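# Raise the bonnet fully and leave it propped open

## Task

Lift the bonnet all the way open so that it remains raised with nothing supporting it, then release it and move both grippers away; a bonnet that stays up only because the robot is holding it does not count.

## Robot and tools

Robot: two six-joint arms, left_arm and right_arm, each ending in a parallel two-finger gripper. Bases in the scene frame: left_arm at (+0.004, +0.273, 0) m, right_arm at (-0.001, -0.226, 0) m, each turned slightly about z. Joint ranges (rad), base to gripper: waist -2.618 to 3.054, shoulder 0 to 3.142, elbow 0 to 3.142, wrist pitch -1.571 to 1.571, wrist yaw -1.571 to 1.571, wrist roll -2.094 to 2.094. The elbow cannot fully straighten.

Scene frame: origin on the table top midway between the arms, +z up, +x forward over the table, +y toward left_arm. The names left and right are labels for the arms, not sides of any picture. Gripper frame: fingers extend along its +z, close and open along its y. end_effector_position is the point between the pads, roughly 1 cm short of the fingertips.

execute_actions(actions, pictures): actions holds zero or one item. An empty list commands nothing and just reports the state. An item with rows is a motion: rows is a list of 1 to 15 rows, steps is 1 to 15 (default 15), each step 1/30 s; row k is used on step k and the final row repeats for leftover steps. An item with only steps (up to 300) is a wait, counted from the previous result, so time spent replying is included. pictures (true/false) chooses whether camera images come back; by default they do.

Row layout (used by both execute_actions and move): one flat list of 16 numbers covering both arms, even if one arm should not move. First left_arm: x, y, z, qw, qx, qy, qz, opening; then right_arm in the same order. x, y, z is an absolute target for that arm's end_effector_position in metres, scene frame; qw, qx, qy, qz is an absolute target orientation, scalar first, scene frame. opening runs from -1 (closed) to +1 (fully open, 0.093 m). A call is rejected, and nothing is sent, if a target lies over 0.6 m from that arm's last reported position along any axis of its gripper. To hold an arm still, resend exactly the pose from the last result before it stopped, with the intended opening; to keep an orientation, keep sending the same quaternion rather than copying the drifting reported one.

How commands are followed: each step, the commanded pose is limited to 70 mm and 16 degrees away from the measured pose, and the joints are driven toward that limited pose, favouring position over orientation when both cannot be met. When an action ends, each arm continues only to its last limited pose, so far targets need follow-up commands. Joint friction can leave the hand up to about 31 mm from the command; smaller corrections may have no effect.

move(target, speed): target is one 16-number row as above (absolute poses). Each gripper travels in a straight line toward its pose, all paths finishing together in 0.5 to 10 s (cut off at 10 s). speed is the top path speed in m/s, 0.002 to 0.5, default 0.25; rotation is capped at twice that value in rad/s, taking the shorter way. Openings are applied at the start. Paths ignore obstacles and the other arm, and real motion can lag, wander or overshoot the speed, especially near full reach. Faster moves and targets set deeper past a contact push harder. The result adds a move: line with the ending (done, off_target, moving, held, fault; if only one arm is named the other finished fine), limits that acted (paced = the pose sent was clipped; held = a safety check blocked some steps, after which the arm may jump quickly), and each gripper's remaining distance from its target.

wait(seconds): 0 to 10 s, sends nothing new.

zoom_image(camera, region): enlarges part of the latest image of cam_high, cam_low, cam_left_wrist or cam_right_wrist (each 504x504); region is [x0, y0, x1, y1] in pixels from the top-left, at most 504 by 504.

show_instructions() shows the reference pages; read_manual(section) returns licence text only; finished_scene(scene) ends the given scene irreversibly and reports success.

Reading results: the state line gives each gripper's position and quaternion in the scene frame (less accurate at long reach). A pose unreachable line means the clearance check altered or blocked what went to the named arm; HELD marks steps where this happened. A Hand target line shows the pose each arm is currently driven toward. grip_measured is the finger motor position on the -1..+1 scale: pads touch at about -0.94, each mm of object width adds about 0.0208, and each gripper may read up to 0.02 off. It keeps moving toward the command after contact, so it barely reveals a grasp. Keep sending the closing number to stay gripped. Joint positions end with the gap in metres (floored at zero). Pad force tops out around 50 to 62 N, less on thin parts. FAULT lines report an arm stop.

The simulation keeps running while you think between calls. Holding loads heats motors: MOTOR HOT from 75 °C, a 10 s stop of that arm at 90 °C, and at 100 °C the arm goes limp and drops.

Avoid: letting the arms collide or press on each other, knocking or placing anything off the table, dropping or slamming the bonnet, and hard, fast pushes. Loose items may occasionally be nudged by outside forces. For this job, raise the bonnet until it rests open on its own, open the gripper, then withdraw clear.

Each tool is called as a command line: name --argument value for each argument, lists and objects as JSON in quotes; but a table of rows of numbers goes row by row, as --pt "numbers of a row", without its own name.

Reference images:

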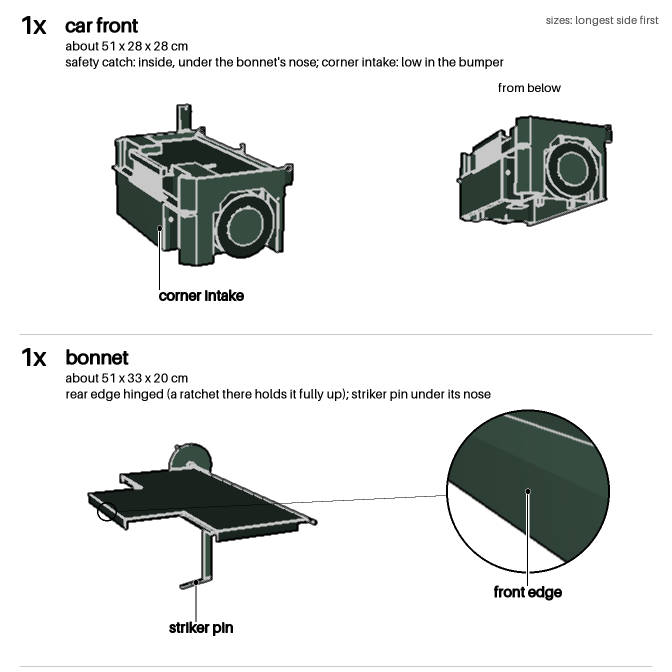

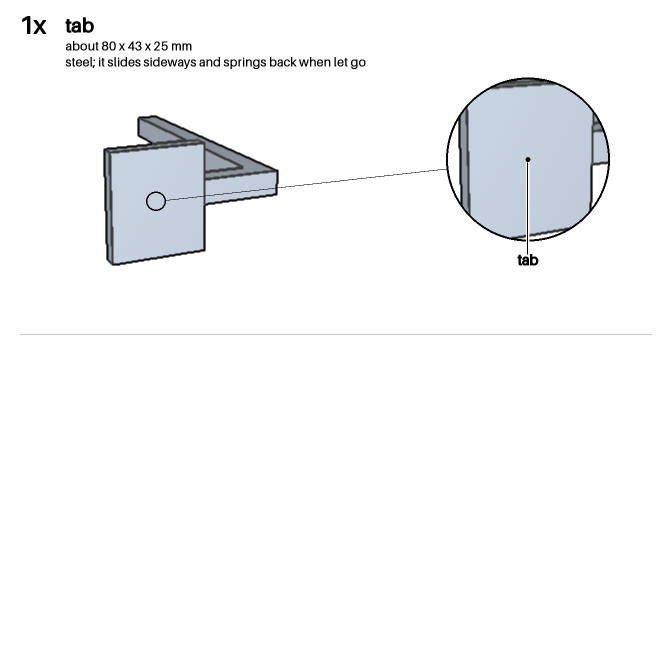

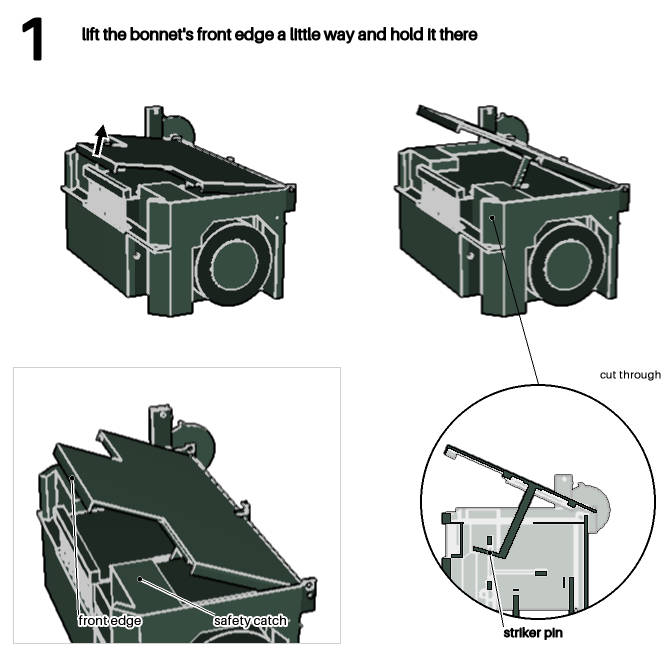

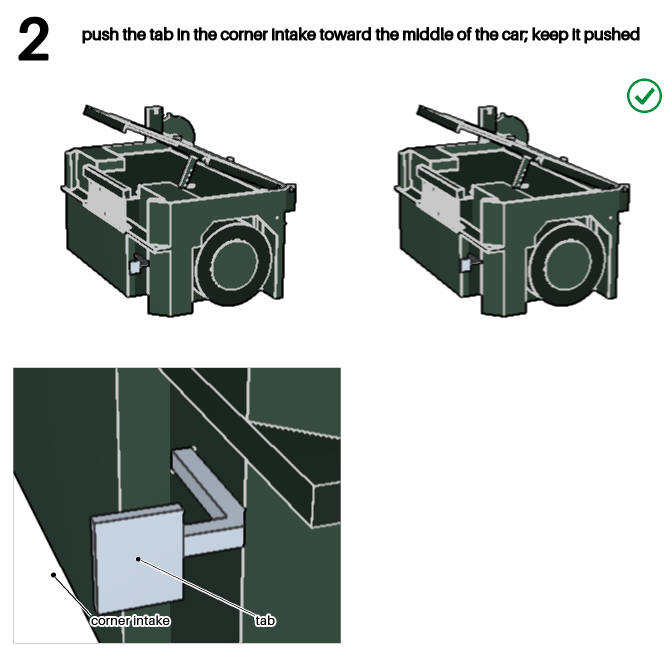

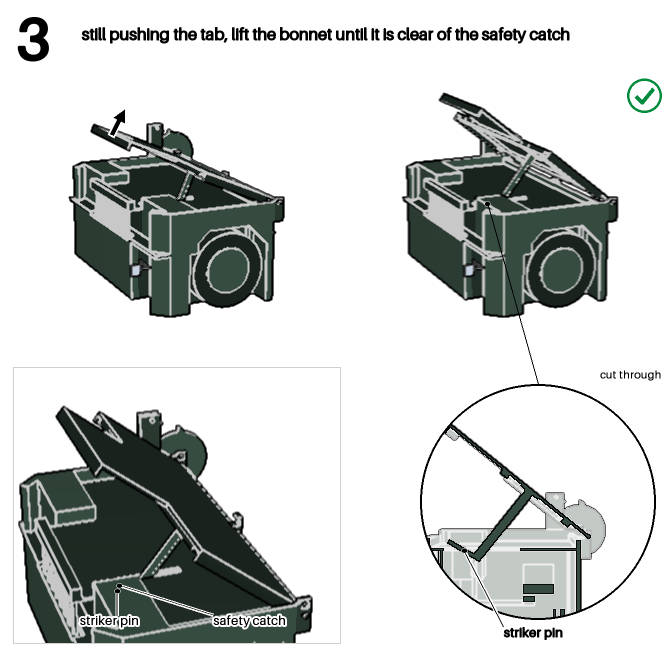

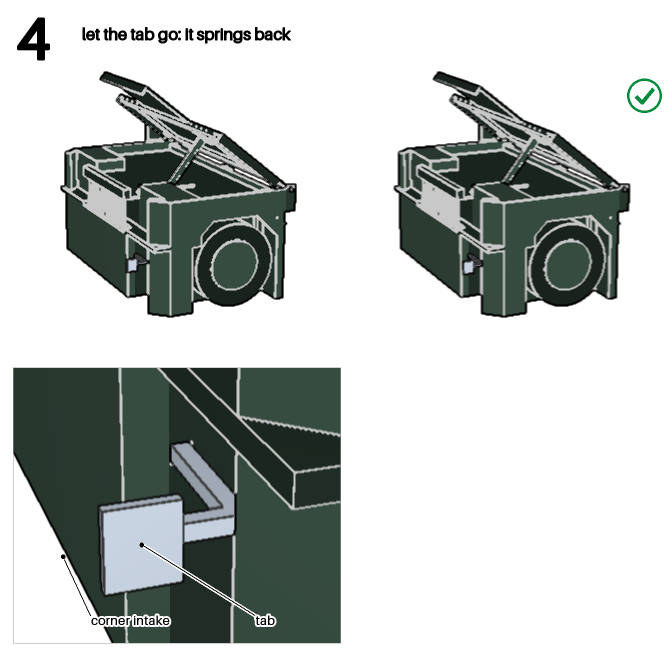

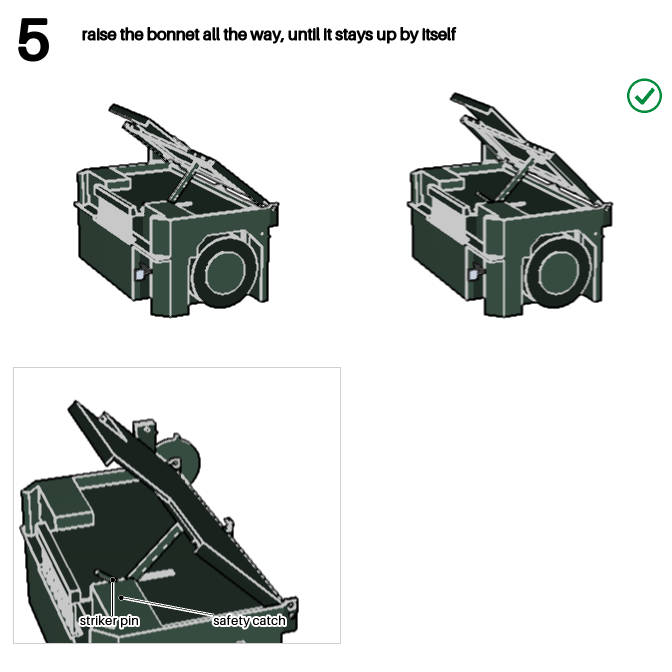

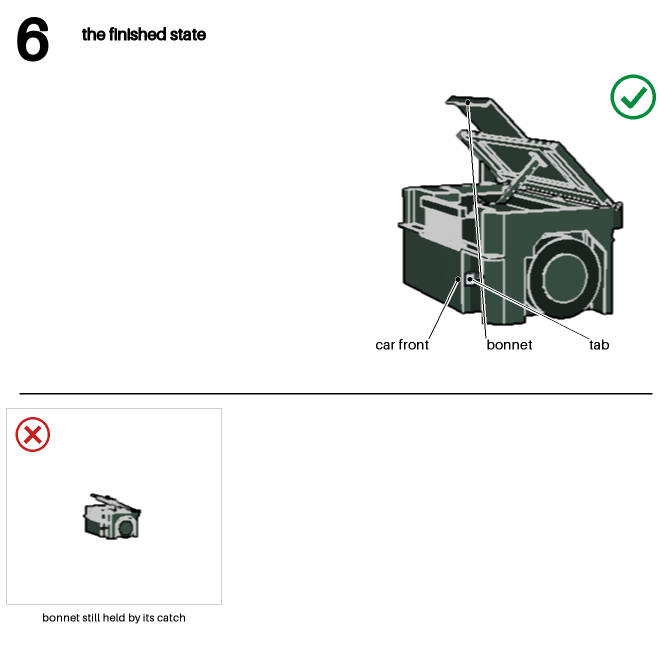

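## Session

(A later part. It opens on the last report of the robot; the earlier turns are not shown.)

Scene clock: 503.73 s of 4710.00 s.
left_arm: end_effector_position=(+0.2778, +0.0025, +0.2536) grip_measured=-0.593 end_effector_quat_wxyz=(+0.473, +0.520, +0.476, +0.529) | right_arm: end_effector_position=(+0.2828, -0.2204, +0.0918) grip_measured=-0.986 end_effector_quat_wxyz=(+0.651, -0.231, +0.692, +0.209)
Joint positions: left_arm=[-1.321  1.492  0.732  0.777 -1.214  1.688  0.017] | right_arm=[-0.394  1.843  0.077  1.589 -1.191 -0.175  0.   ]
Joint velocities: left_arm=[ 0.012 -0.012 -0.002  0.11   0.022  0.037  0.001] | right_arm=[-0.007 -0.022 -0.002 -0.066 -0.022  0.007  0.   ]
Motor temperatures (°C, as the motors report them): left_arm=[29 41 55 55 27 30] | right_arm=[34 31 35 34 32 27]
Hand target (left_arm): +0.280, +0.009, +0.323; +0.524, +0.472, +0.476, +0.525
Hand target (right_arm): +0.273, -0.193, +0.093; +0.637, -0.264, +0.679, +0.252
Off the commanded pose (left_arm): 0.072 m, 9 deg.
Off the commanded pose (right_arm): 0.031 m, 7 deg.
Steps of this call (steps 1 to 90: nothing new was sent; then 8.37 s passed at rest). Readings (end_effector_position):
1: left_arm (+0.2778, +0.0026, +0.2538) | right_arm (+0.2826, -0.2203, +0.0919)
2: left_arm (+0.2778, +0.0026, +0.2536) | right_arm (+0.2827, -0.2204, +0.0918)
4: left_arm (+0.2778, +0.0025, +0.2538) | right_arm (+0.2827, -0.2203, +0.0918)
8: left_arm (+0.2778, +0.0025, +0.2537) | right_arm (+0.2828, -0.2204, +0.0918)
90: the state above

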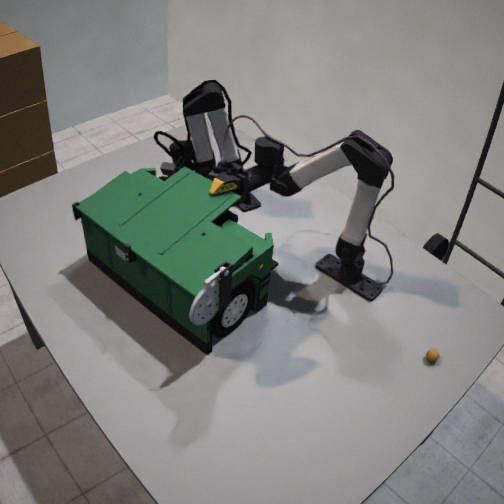

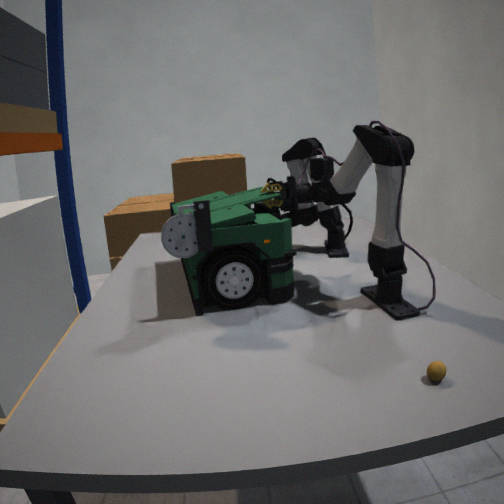

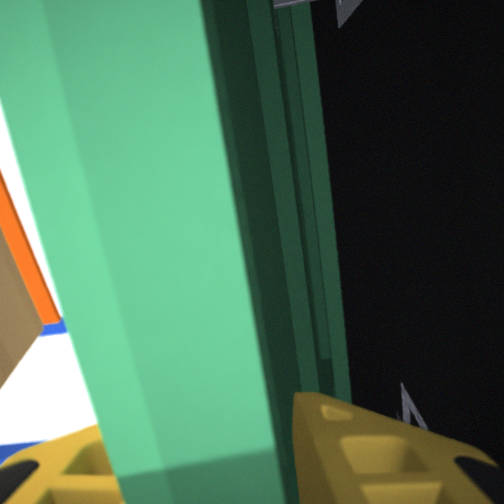

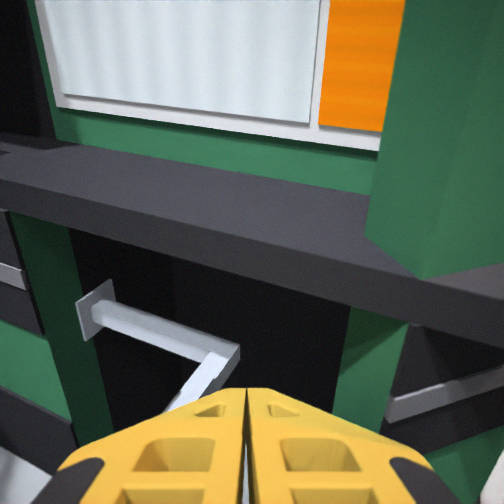

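move --target '[0.28,0.003,0.30,0.53,0.47,0.47,0.53,-0.6, 0.262,-0.245,0.092,0.66,-0.253,0.66,0.253,-1]' --speed 0.1

move --target '[0.28,0.003,0.335,0.53,0.47,0.47,0.53,-0.6, 0.268,-0.24,0.095,0.641,-0.299,0.641,0.299,-1]' --speed 0.05

Scene clock: 525.80 s of 4710.00 s.
left_arm: end_effector_position=(+0.2784, +0.0032, +0.2657) grip_measured=-0.593 end_effector_quat_wxyz=(+0.492, +0.504, +0.473, +0.530) | right_arm: end_effector_position=(+0.2595, -0.2402, +0.0922) grip_measured=-0.986 end_effector_quat_wxyz=(+0.653, -0.252, +0.667, +0.254)
Joint positions: left_arm=[-1.317  1.496  0.723  0.898 -1.202  1.757  0.017] | right_arm=[-0.583  1.911  0.118  1.589 -1.484 -0.193  0.   ]
Joint velocities: left_arm=[ 0.007 -0.007 -0.012  0.007 -0.007  0.051 -0.001] | right_arm=[-0.012 -0.007  0.007 -0.022 -0.022  0.007  0.   ]
Motor temperatures (°C, as the motors report them): left_arm=[29 44 60 57 27 31] | right_arm=[35 32 34 35 32 27]
Hand target (left_arm): +0.279, +0.006, +0.299; +0.527, +0.472, +0.473, +0.526
Hand target (right_arm): +0.262, -0.245, +0.091; +0.655, -0.256, +0.665, +0.252
Off the commanded pose (left_arm): 0.034 m, 6 deg.
Off the commanded pose (right_arm): 0.005 m, 1 deg.
joint sent to its limit (right arm) — the command would take joint 4 (wrist pitch) past its upper limit, so that joint was sent only as far as its limit.
After step 90, 17.70 s passed at rest.
move: off_target (left_arm)

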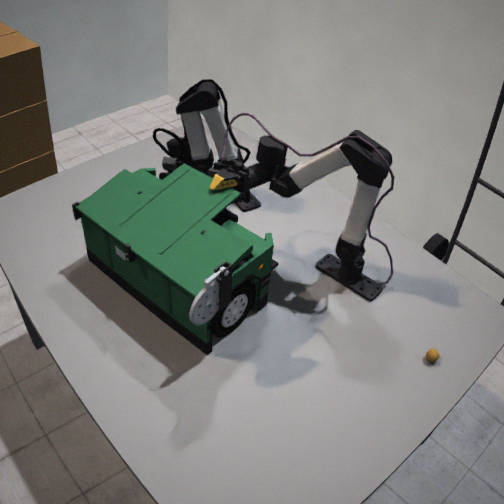

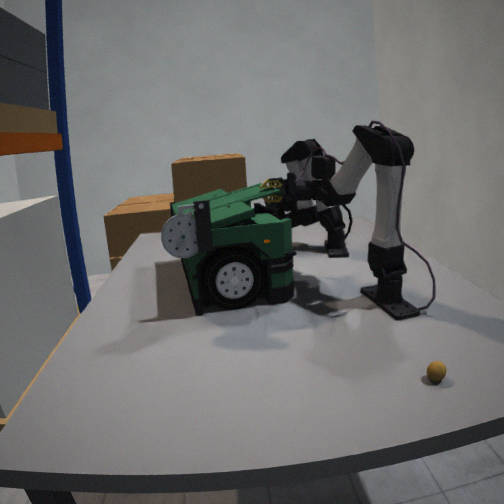

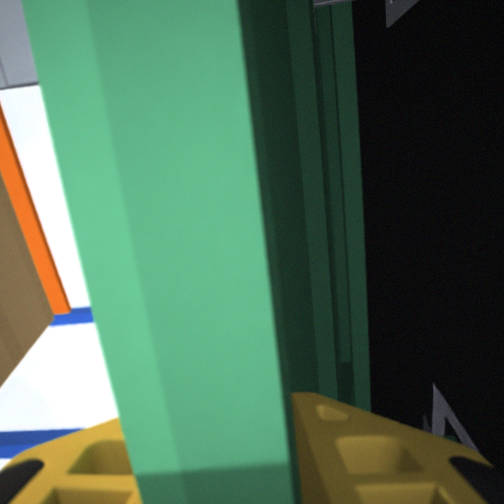

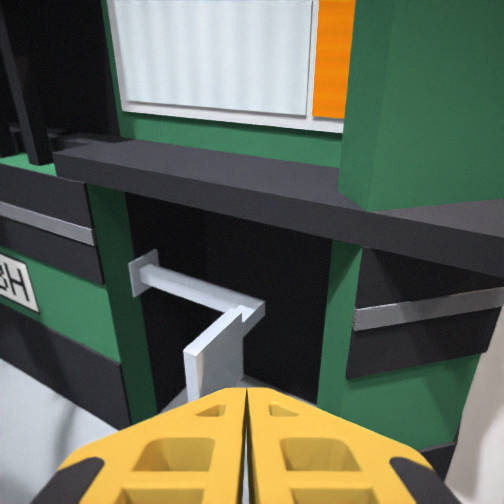

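Scene clock: 527.53 s of 4710.00 s.
left_arm: end_effector_position=(+0.2811, +0.0038, +0.2801) grip_measured=-0.594 end_effector_quat_wxyz=(+0.482, +0.508, +0.474, +0.533) | right_arm: end_effector_position=(+0.2652, -0.2406, +0.0964) grip_measured=-0.986 end_effector_quat_wxyz=(+0.649, -0.291, +0.645, +0.281)
Joint positions: left_arm=[-1.31   1.463  0.777  0.782 -1.205  1.746  0.017] | right_arm=[-0.569  1.927  0.202  1.547 -1.571 -0.193  0.   ]
Joint velocities: left_arm=[-0.002 -0.032 -0.007  0.007 -0.037 -0.007  0.   ] | right_arm=[0.012 0.002 0.007 0.095 0.051 0.007 0.   ]
Motor temperatures (°C, as the motors report them): left_arm=[29 44 60 57 27 30] | right_arm=[35 32 34 35 32 27]
Hand target (left_arm): +0.278, +0.008, +0.333; +0.527, +0.471, +0.473, +0.526
Hand target (right_arm): +0.268, -0.240, +0.095; +0.644, -0.293, +0.643, +0.294
Off the commanded pose (left_arm): 0.055 m, 7 deg.
Off the commanded pose (right_arm): 0.003 m, 2 deg.
joint sent to its limit (right arm) — the command would take joint 5 (wrist yaw) past its lower limit, so that joint was sent only as far as its limit.
move: off_target (left_arm)

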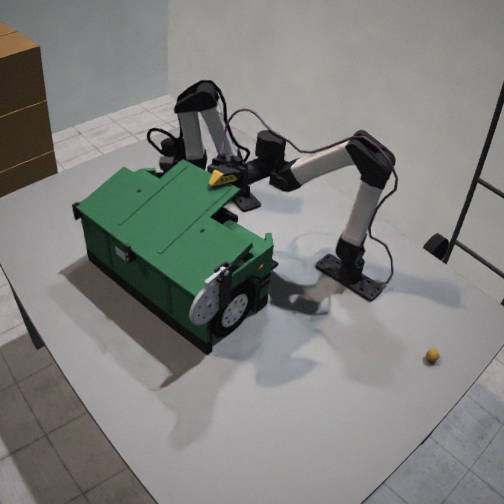

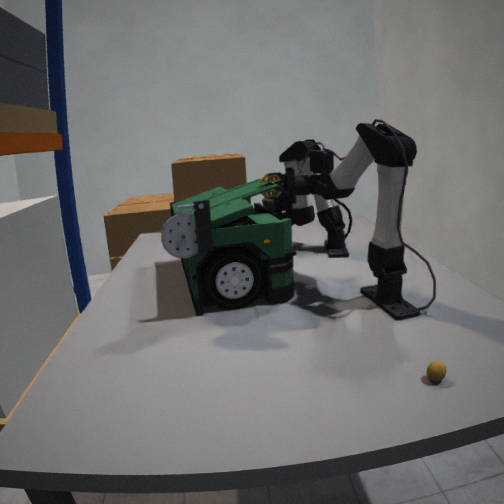

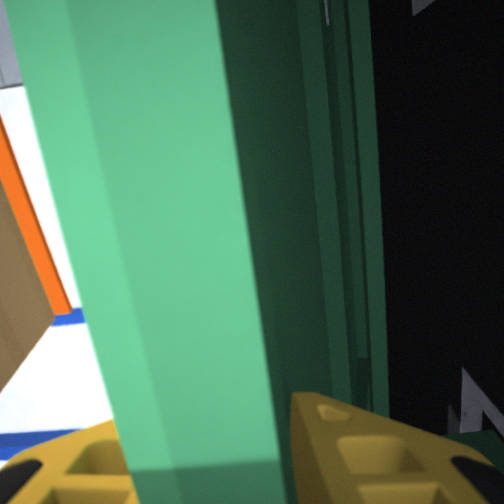

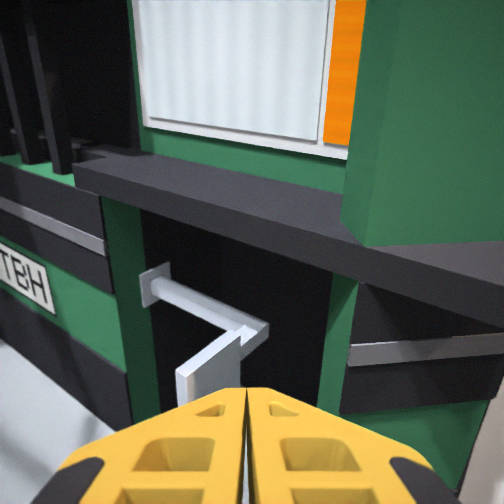

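move --target '[0.28,0.003,0.34,0.53,0.47,0.47,0.53,-0.6, 0.268,-0.18,0.095,0.641,-0.299,0.641,0.299,-1]' --speed 0.05

Scene clock: 533.87 s of 4710.00 s.
left_arm: end_effector_position=(+0.2818, +0.0041, +0.2832) grip_measured=-0.594 end_effector_quat_wxyz=(+0.480, +0.510, +0.475, +0.533) | right_arm: end_effector_position=(+0.2784, -0.2102, +0.0930) grip_measured=-0.986 end_effector_quat_wxyz=(+0.644, -0.274, +0.667, +0.255)
Joint positions: left_arm=[-1.308  1.455  0.79   0.749 -1.204  1.738  0.017] | right_arm=[-0.398  1.884  0.126  1.584 -1.332 -0.182  0.   ]
Joint velocities: left_arm=[ 0.012  0.007 -0.002  0.037 -0.051 -0.022 -0.001] | right_arm=[ 0.007  0.007  0.002 -0.066 -0.037 -0.037  0.   ]
Motor temperatures (°C, as the motors report them): left_arm=[29 44 60 56 27 30] | right_arm=[34 32 34 35 32 27]
Hand target (left_arm): +0.278, +0.009, +0.338; +0.526, +0.471, +0.474, +0.526
Hand target (right_arm): +0.266, -0.183, +0.095; +0.628, -0.306, +0.651, +0.297
Off the commanded pose (left_arm): 0.057 m, 7 deg.
Off the commanded pose (right_arm): 0.032 m, 6 deg.
joint sent to its limit (right arm) — the command would take joint 4 (wrist pitch) past its upper limit, so that joint was sent only as far as its limit.
After step 90, 1.80 s passed at rest.
move: off_target (left_arm, right_arm)

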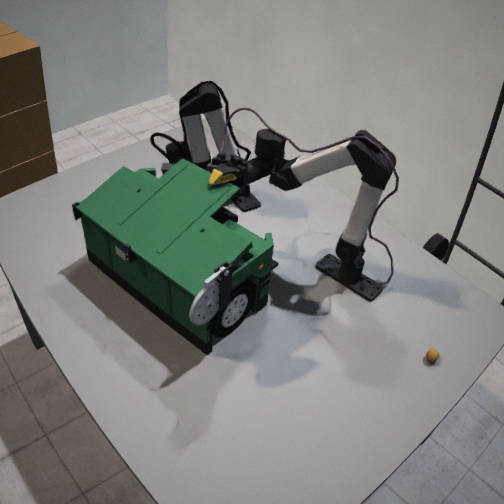

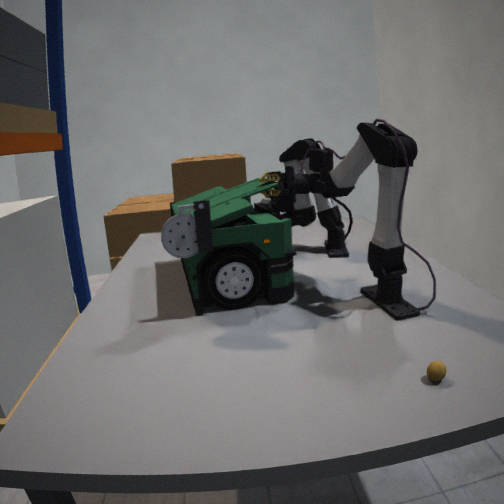

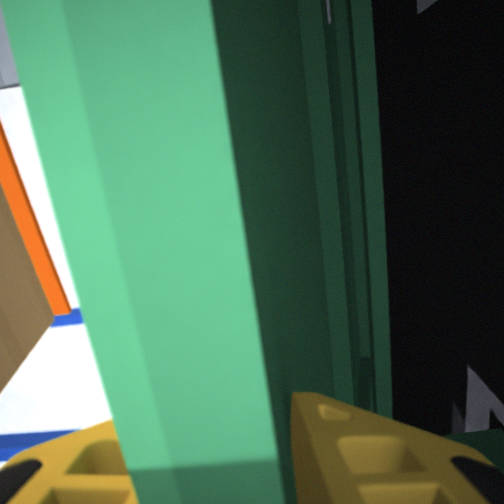

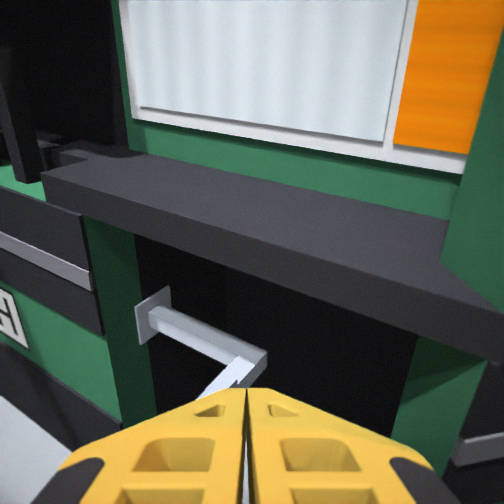

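move --target '[0.28,0.003,0.29,0.53,0.47,0.47,0.53,-0.6, 0.262,-0.165,0.098,0.62,-0.34,0.62,0.34,-1]' --speed 0.05

Scene clock: 555.73 s of 4710.00 s.
left_arm: end_effector_position=(+0.2795, +0.0039, +0.2708) grip_measured=-0.595 end_effector_quat_wxyz=(+0.499, +0.492, +0.473, +0.534) | right_arm: end_effector_position=(+0.2785, -0.2097, +0.0930) grip_measured=-0.986 end_effector_quat_wxyz=(+0.643, -0.275, +0.667, +0.256)
Joint positions: left_arm=[-1.314  1.512  0.722  0.982 -1.205  1.803  0.017] | right_arm=[-0.395  1.884  0.126  1.584 -1.331 -0.181  0.   ]
Joint velocities: left_arm=[-0.012  0.002  0.012  0.007  0.022  0.022  0.   ] | right_arm=[-0.002 -0.017 -0.017  0.051 -0.051  0.007  0.   ]
Motor temperatures (°C, as the motors report them): left_arm=[29 45 61 56 27 30] | right_arm=[35 33 33 35 32 27]
Hand target (left_arm): +0.279, +0.004, +0.289; +0.528, +0.471, +0.471, +0.527
Hand target (right_arm): +0.258, -0.172, +0.096; +0.615, -0.341, +0.626, +0.337
Off the commanded pose (left_arm): 0.019 m, 4 deg.
Off the commanded pose (right_arm): 0.048 m, 14 deg.
joint sent to its limit (right arm) — the command would take joint 4 (wrist pitch) past its upper limit, so that joint was sent only as far as its limit.
After step 90, 16.23 s passed at rest.
move: off_target (left_arm, right_arm)

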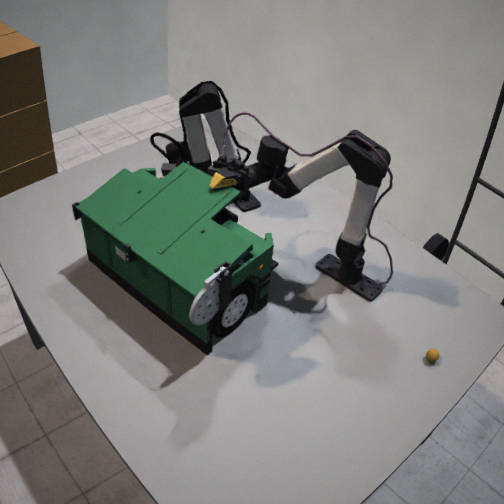

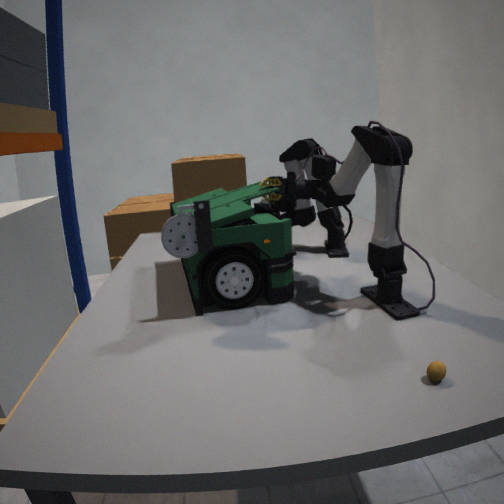

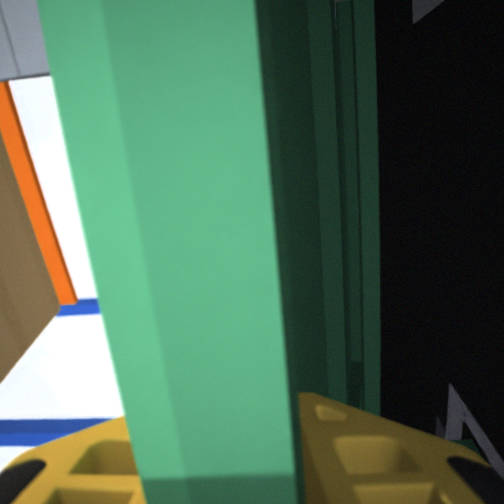

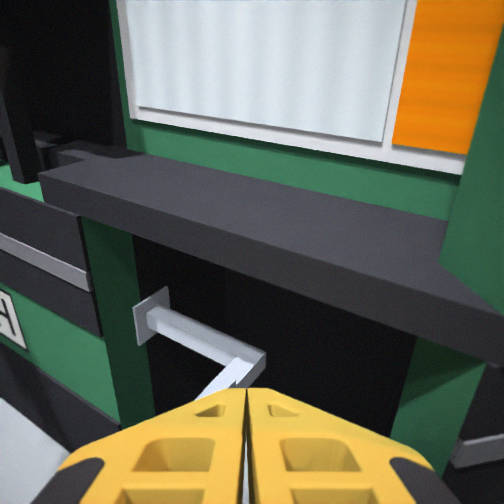

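move --target '[0.28,0.003,0.29,0.53,0.47,0.47,0.53,-0.6, 0.262,-0.245,0.095,0.578,-0.336,0.689,0.282,-1]' --speed 0.1

move --target '[0.28,0.003,0.31,0.53,0.47,0.47,0.53,-0.6, 0.265,-0.18,0.095,0.578,-0.336,0.689,0.282,-1]' --speed 0.04

Scene clock: 565.70 s of 4710.00 s.
left_arm: end_effector_position=(+0.2780, +0.0033, +0.2607) grip_measured=-0.595 end_effector_quat_wxyz=(+0.494, +0.498, +0.474, +0.533) | right_arm: end_effector_position=(+0.2603, -0.2395, +0.0897) grip_measured=-0.986 end_effector_quat_wxyz=(+0.645, -0.273, +0.653, +0.286)
Joint positions: left_arm=[-1.32   1.522  0.706  0.973 -1.21   1.782  0.017] | right_arm=[-0.581  1.807  0.199  1.148 -1.563 -0.438  0.   ]
Joint velocities: left_arm=[-0.002 -0.017 -0.007  0.022  0.037  0.022 -0.   ] | right_arm=[-0.012 -0.002  0.002 -0.037  0.081 -0.007  0.   ]
Motor temperatures (°C, as the motors report them): left_arm=[29 44 59 57 27 30] | right_arm=[36 33 33 35 33 27]
Hand target (left_arm): +0.279, +0.005, +0.290; +0.527, +0.471, +0.472, +0.527
Hand target (right_arm): +0.263, -0.245, +0.095; +0.651, -0.283, +0.647, +0.278
Off the commanded pose (left_arm): 0.029 m, 5 deg.
Off the commanded pose (right_arm): 0.008 m, 11 deg.
After step 90, 5.60 s passed at rest.
move: off_target (left_arm, right_arm)

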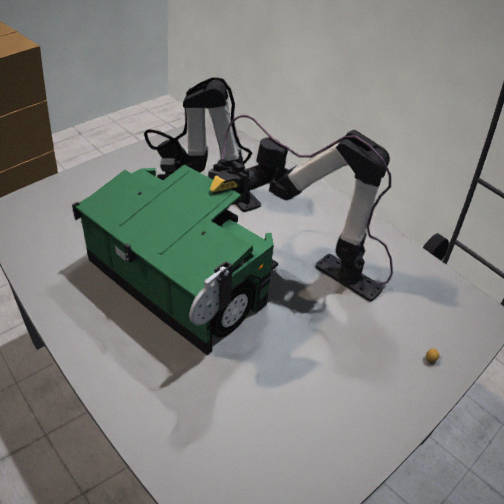

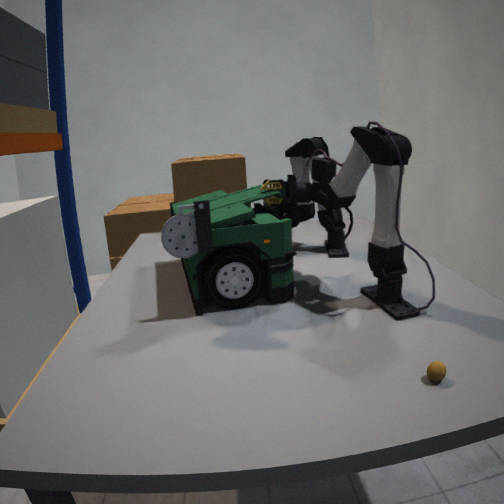

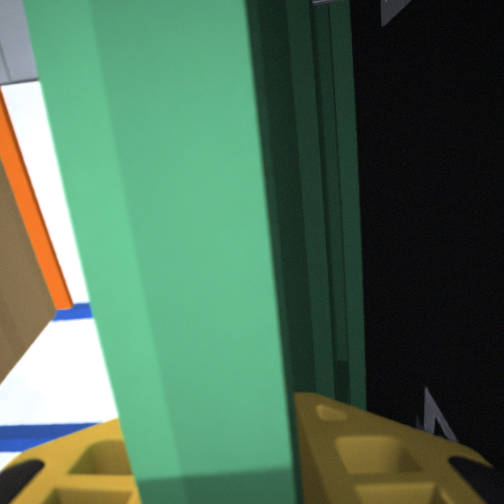

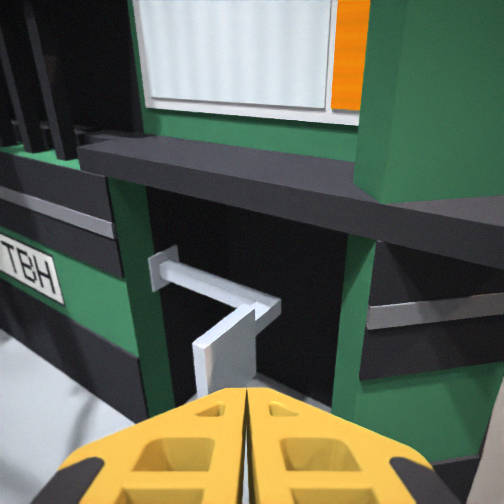

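Scene clock: 568.43 s of 4710.00 s.
left_arm: end_effector_position=(+0.2772, +0.0024, +0.2534) grip_measured=-0.595 end_effector_quat_wxyz=(+0.486, +0.512, +0.470, +0.529) | right_arm: end_effector_position=(+0.2749, -0.2173, +0.0975) grip_measured=-0.986 end_effector_quat_wxyz=(+0.609, -0.305, +0.702, +0.209)
Joint positions: left_arm=[-1.321  1.511  0.701  0.904 -1.201  1.743  0.017] | right_arm=[-0.422  1.403  0.224  0.546 -1.277 -0.692  0.   ]
Joint velocities: left_arm=[-0.002 -0.017 -0.007 -0.066 -0.081 -0.022 -0.001] | right_arm=[-0.017 -0.037  0.046 -0.168  0.007 -0.081  0.   ]
Motor temperatures (°C, as the motors report them): left_arm=[29 44 59 56 27 30] | right_arm=[36 33 33 35 33 27]
Hand target (left_arm): +0.278, +0.008, +0.308; +0.526, +0.471, +0.473, +0.527
Hand target (right_arm): +0.263, -0.184, +0.096; +0.587, -0.327, +0.686, +0.280
Off the commanded pose (left_arm): 0.057 m, 7 deg.
Off the commanded pose (right_arm): 0.039 m, 10 deg.
move: off_target (left_arm, right_arm)

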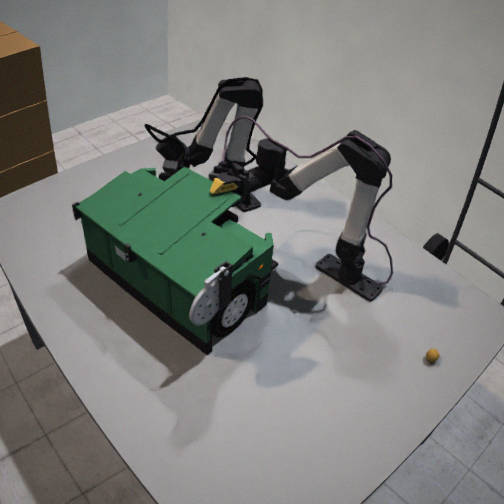

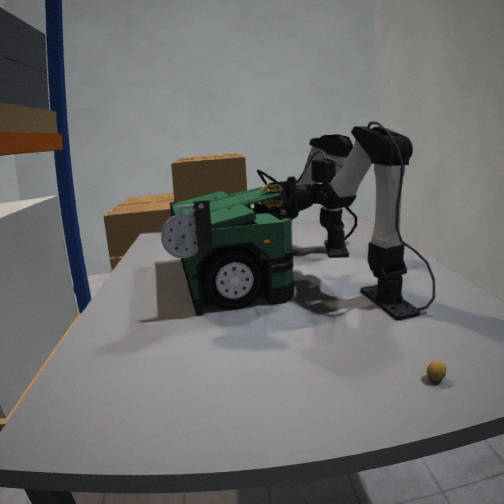

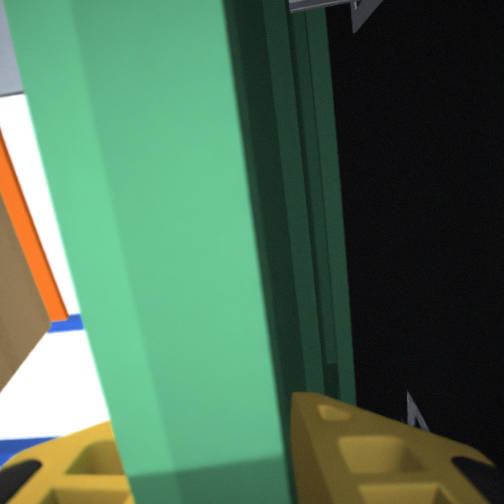

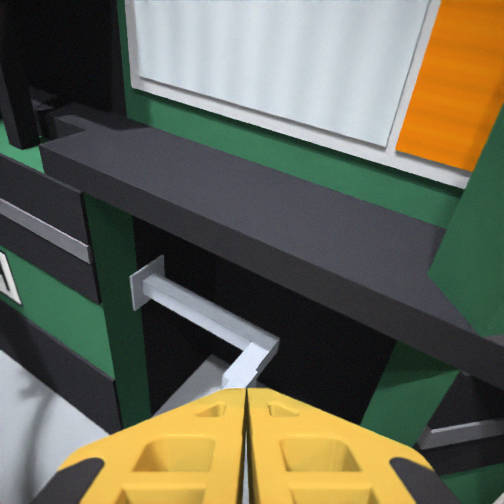

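move --target '[0.28,0.003,0.31,0.53,0.47,0.47,0.53,-0.6, 0.29,-0.165,0.095,0.578,-0.336,0.689,0.282,-1]' --speed 0.04

Scene clock: 581.63 s of 4710.00 s.
left_arm: end_effector_position=(+0.2771, +0.0023, +0.2534) grip_measured=-0.595 end_effector_quat_wxyz=(+0.488, +0.512, +0.471, +0.527) | right_arm: end_effector_position=(+0.2891, -0.2175, +0.0977) grip_measured=-0.986 end_effector_quat_wxyz=(+0.603, -0.294, +0.717, +0.188)
Joint positions: left_arm=[-1.321  1.508  0.7    0.896 -1.197  1.734  0.017] | right_arm=[-0.365  1.41   0.227  0.636 -1.172 -0.598  0.   ]
Joint velocities: left_arm=[-0.002 -0.032  0.002 -0.007  0.051 -0.007 -0.001] | right_arm=[-0.002 -0.032 -0.017 -0.007 -0.066 -0.007  0.   ]
Motor temperatures (°C, as the motors report them): left_arm=[29 45 60 56 26 30] | right_arm=[38 32 34 34 33 27]
Hand target (left_arm): +0.277, +0.008, +0.308; +0.526, +0.471, +0.474, +0.526
Hand target (right_arm): +0.281, -0.172, +0.096; +0.576, -0.334, +0.691, +0.281
Off the commanded pose (left_arm): 0.057 m, 7 deg.
Off the commanded pose (right_arm): 0.053 m, 13 deg.
After step 90, 7.83 s passed at rest.
move: off_target (left_arm, right_arm)

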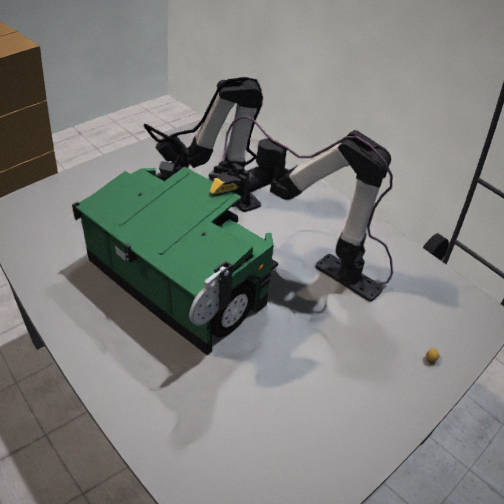

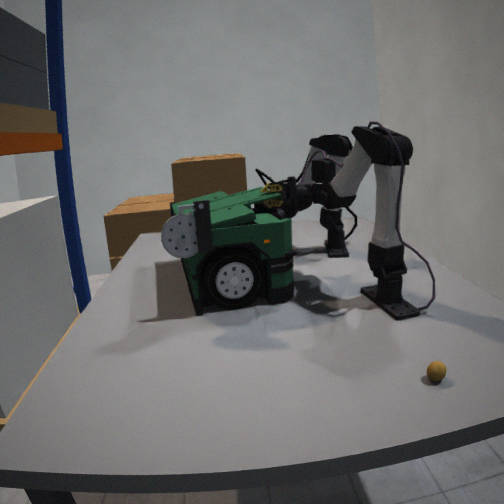

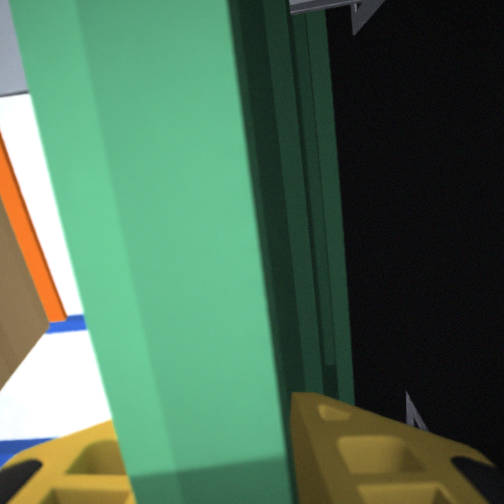

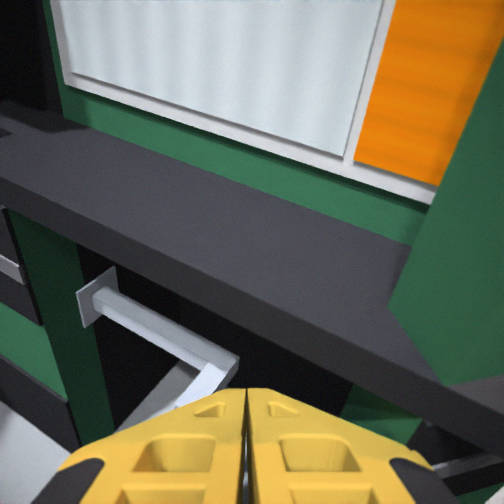

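move --target '[0.28,0.003,0.275,0.53,0.47,0.47,0.53,-0.6, 0.235,-0.245,0.095,0.66,-0.2,0.68,0.2,-1]' --speed 0.15

move --target '[0.28,0.003,0.275,0.53,0.47,0.47,0.53,-0.6, 0.225,-0.215,0.092,0.704,-0.062,0.704,0.062,0.2]' --speed 0.15

Scene clock: 589.40 s of 4710.00 s.
left_arm: end_effector_position=(+0.2771, +0.0027, +0.2507) grip_measured=-0.595 end_effector_quat_wxyz=(+0.498, +0.497, +0.471, +0.532) | right_arm: end_effector_position=(+0.2392, -0.2478, +0.0955) grip_measured=-0.986 end_effector_quat_wxyz=(+0.659, -0.215, +0.694, +0.196)
Joint positions: left_arm=[-1.321  1.553  0.675  1.051 -1.203  1.793  0.017] | right_arm=[-0.685  1.559  0.021  1.123 -1.433 -0.422  0.   ]
Joint velocities: left_arm=[ 0.002  0.012  0.002  0.066  0.007  0.022 -0.   ] | right_arm=[-0.007  0.139 -0.032  0.286 -0.022  0.037  0.   ]
Motor temperatures (°C, as the motors report them): left_arm=[29 45 60 56 26 30] | right_arm=[40 31 35 34 33 27]
Hand target (left_arm): +0.279, +0.005, +0.274; +0.528, +0.471, +0.471, +0.527
Hand target (right_arm): +0.235, -0.245, +0.094; +0.659, -0.209, +0.693, +0.202
Off the commanded pose (left_arm): 0.025 m, 5 deg.
Off the commanded pose (right_arm): 0.005 m, 2 deg.
After step 90, 3.40 s passed at rest.
move: off_target (left_arm)

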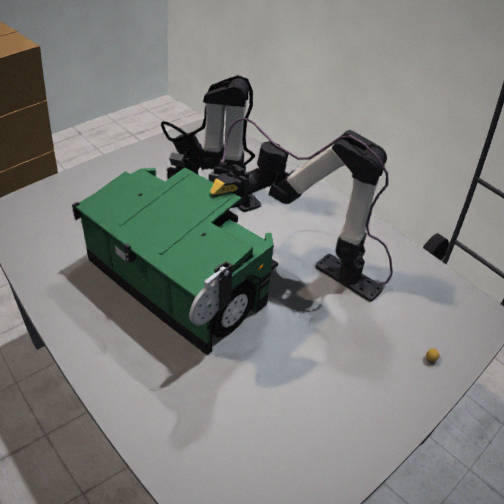

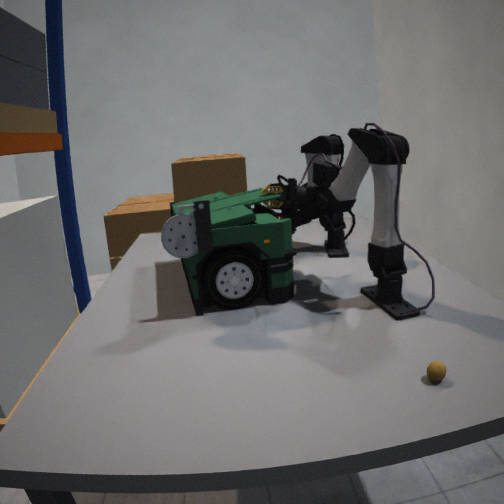

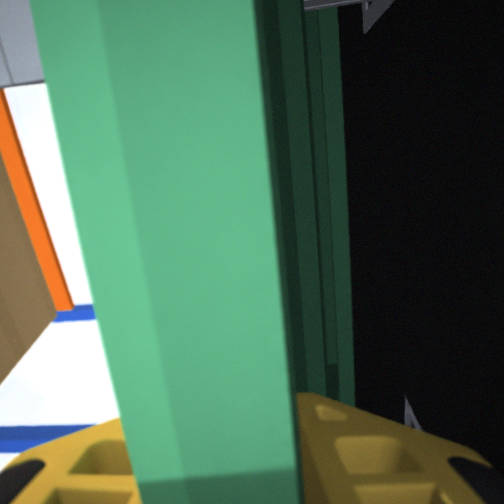

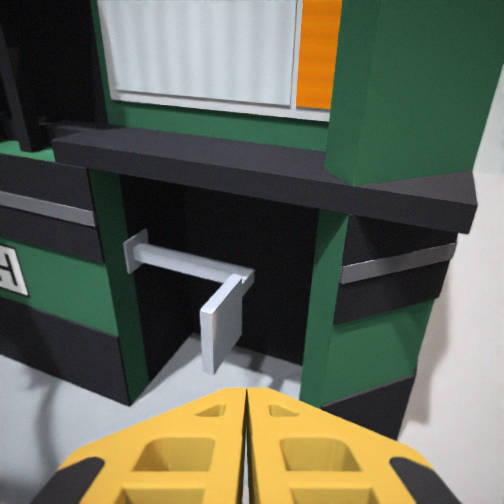

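Scene clock: 592.23 s of 4710.00 s.
left_arm: end_effector_position=(+0.2768, +0.0029, +0.2506) grip_measured=-0.595 end_effector_quat_wxyz=(+0.499, +0.496, +0.472, +0.532) | right_arm: end_effector_position=(+0.2281, -0.2148, +0.1065) grip_measured=+0.198 end_effector_quat_wxyz=(+0.595, -0.141, +0.786, +0.090)
Joint positions: left_arm=[-1.322  1.554  0.675  1.056 -1.205  1.793  0.017] | right_arm=[-0.324  0.27   0.021 -0.151 -0.78  -0.315  0.055]
Joint velocities: left_arm=[ 0.002 -0.007 -0.007 -0.022  0.037  0.022  0.001] | right_arm=[-0.012  0.017 -0.012 -0.007  0.007 -0.022 -0.001]
Motor temperatures (°C, as the motors report them): left_arm=[29 45 60 56 26 30] | right_arm=[39 31 35 34 32 27]
Hand target (left_arm): +0.279, +0.005, +0.275; +0.528, +0.471, +0.471, +0.528
Hand target (right_arm): +0.228, -0.215, +0.106; +0.595, -0.141, +0.786, +0.090
Off the commanded pose (left_arm): 0.025 m, 5 deg.
Off the commanded pose (right_arm): 0.015 m, 18 deg; orientation clipped at the last step of the last action.
move: held (right_arm), off_target (left_arm); limits=paced,held; held on 4 of 85 steps (right_arm), including the last (right_arm)
pose unreachable (right arm): on one or more control steps of this call this arm could not follow its commanded pose, so it was not sent that pose on those steps. On the call's last step it was still not sent that pose. It may still have moved: this result reports where it is.
cause: the commanded pose would bring two parts of the arm too close to each other (its upper arm (the part past joint 2) and its wrist (the part past joint 5), with joints 3 (elbow) to 5 (wrist yaw) between them).

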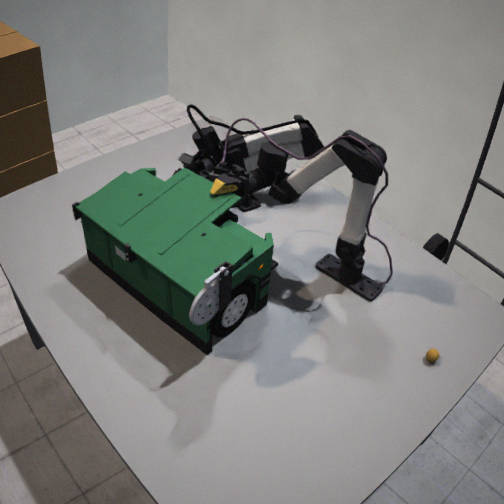

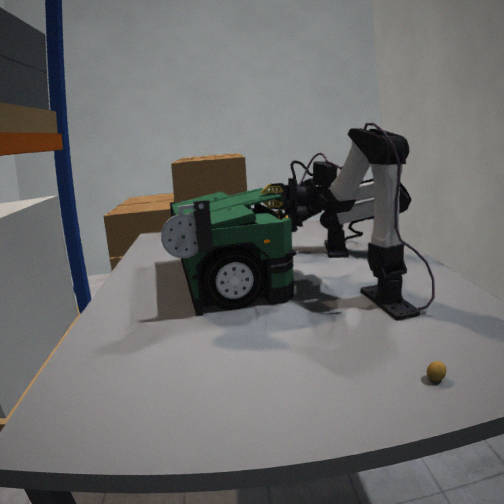

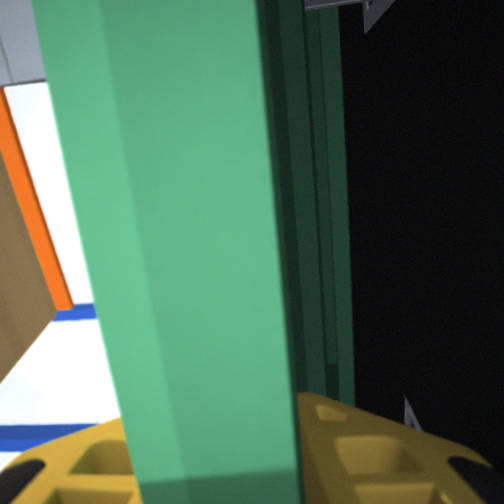

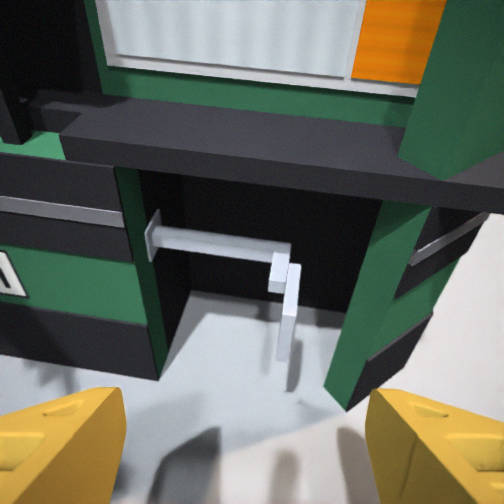

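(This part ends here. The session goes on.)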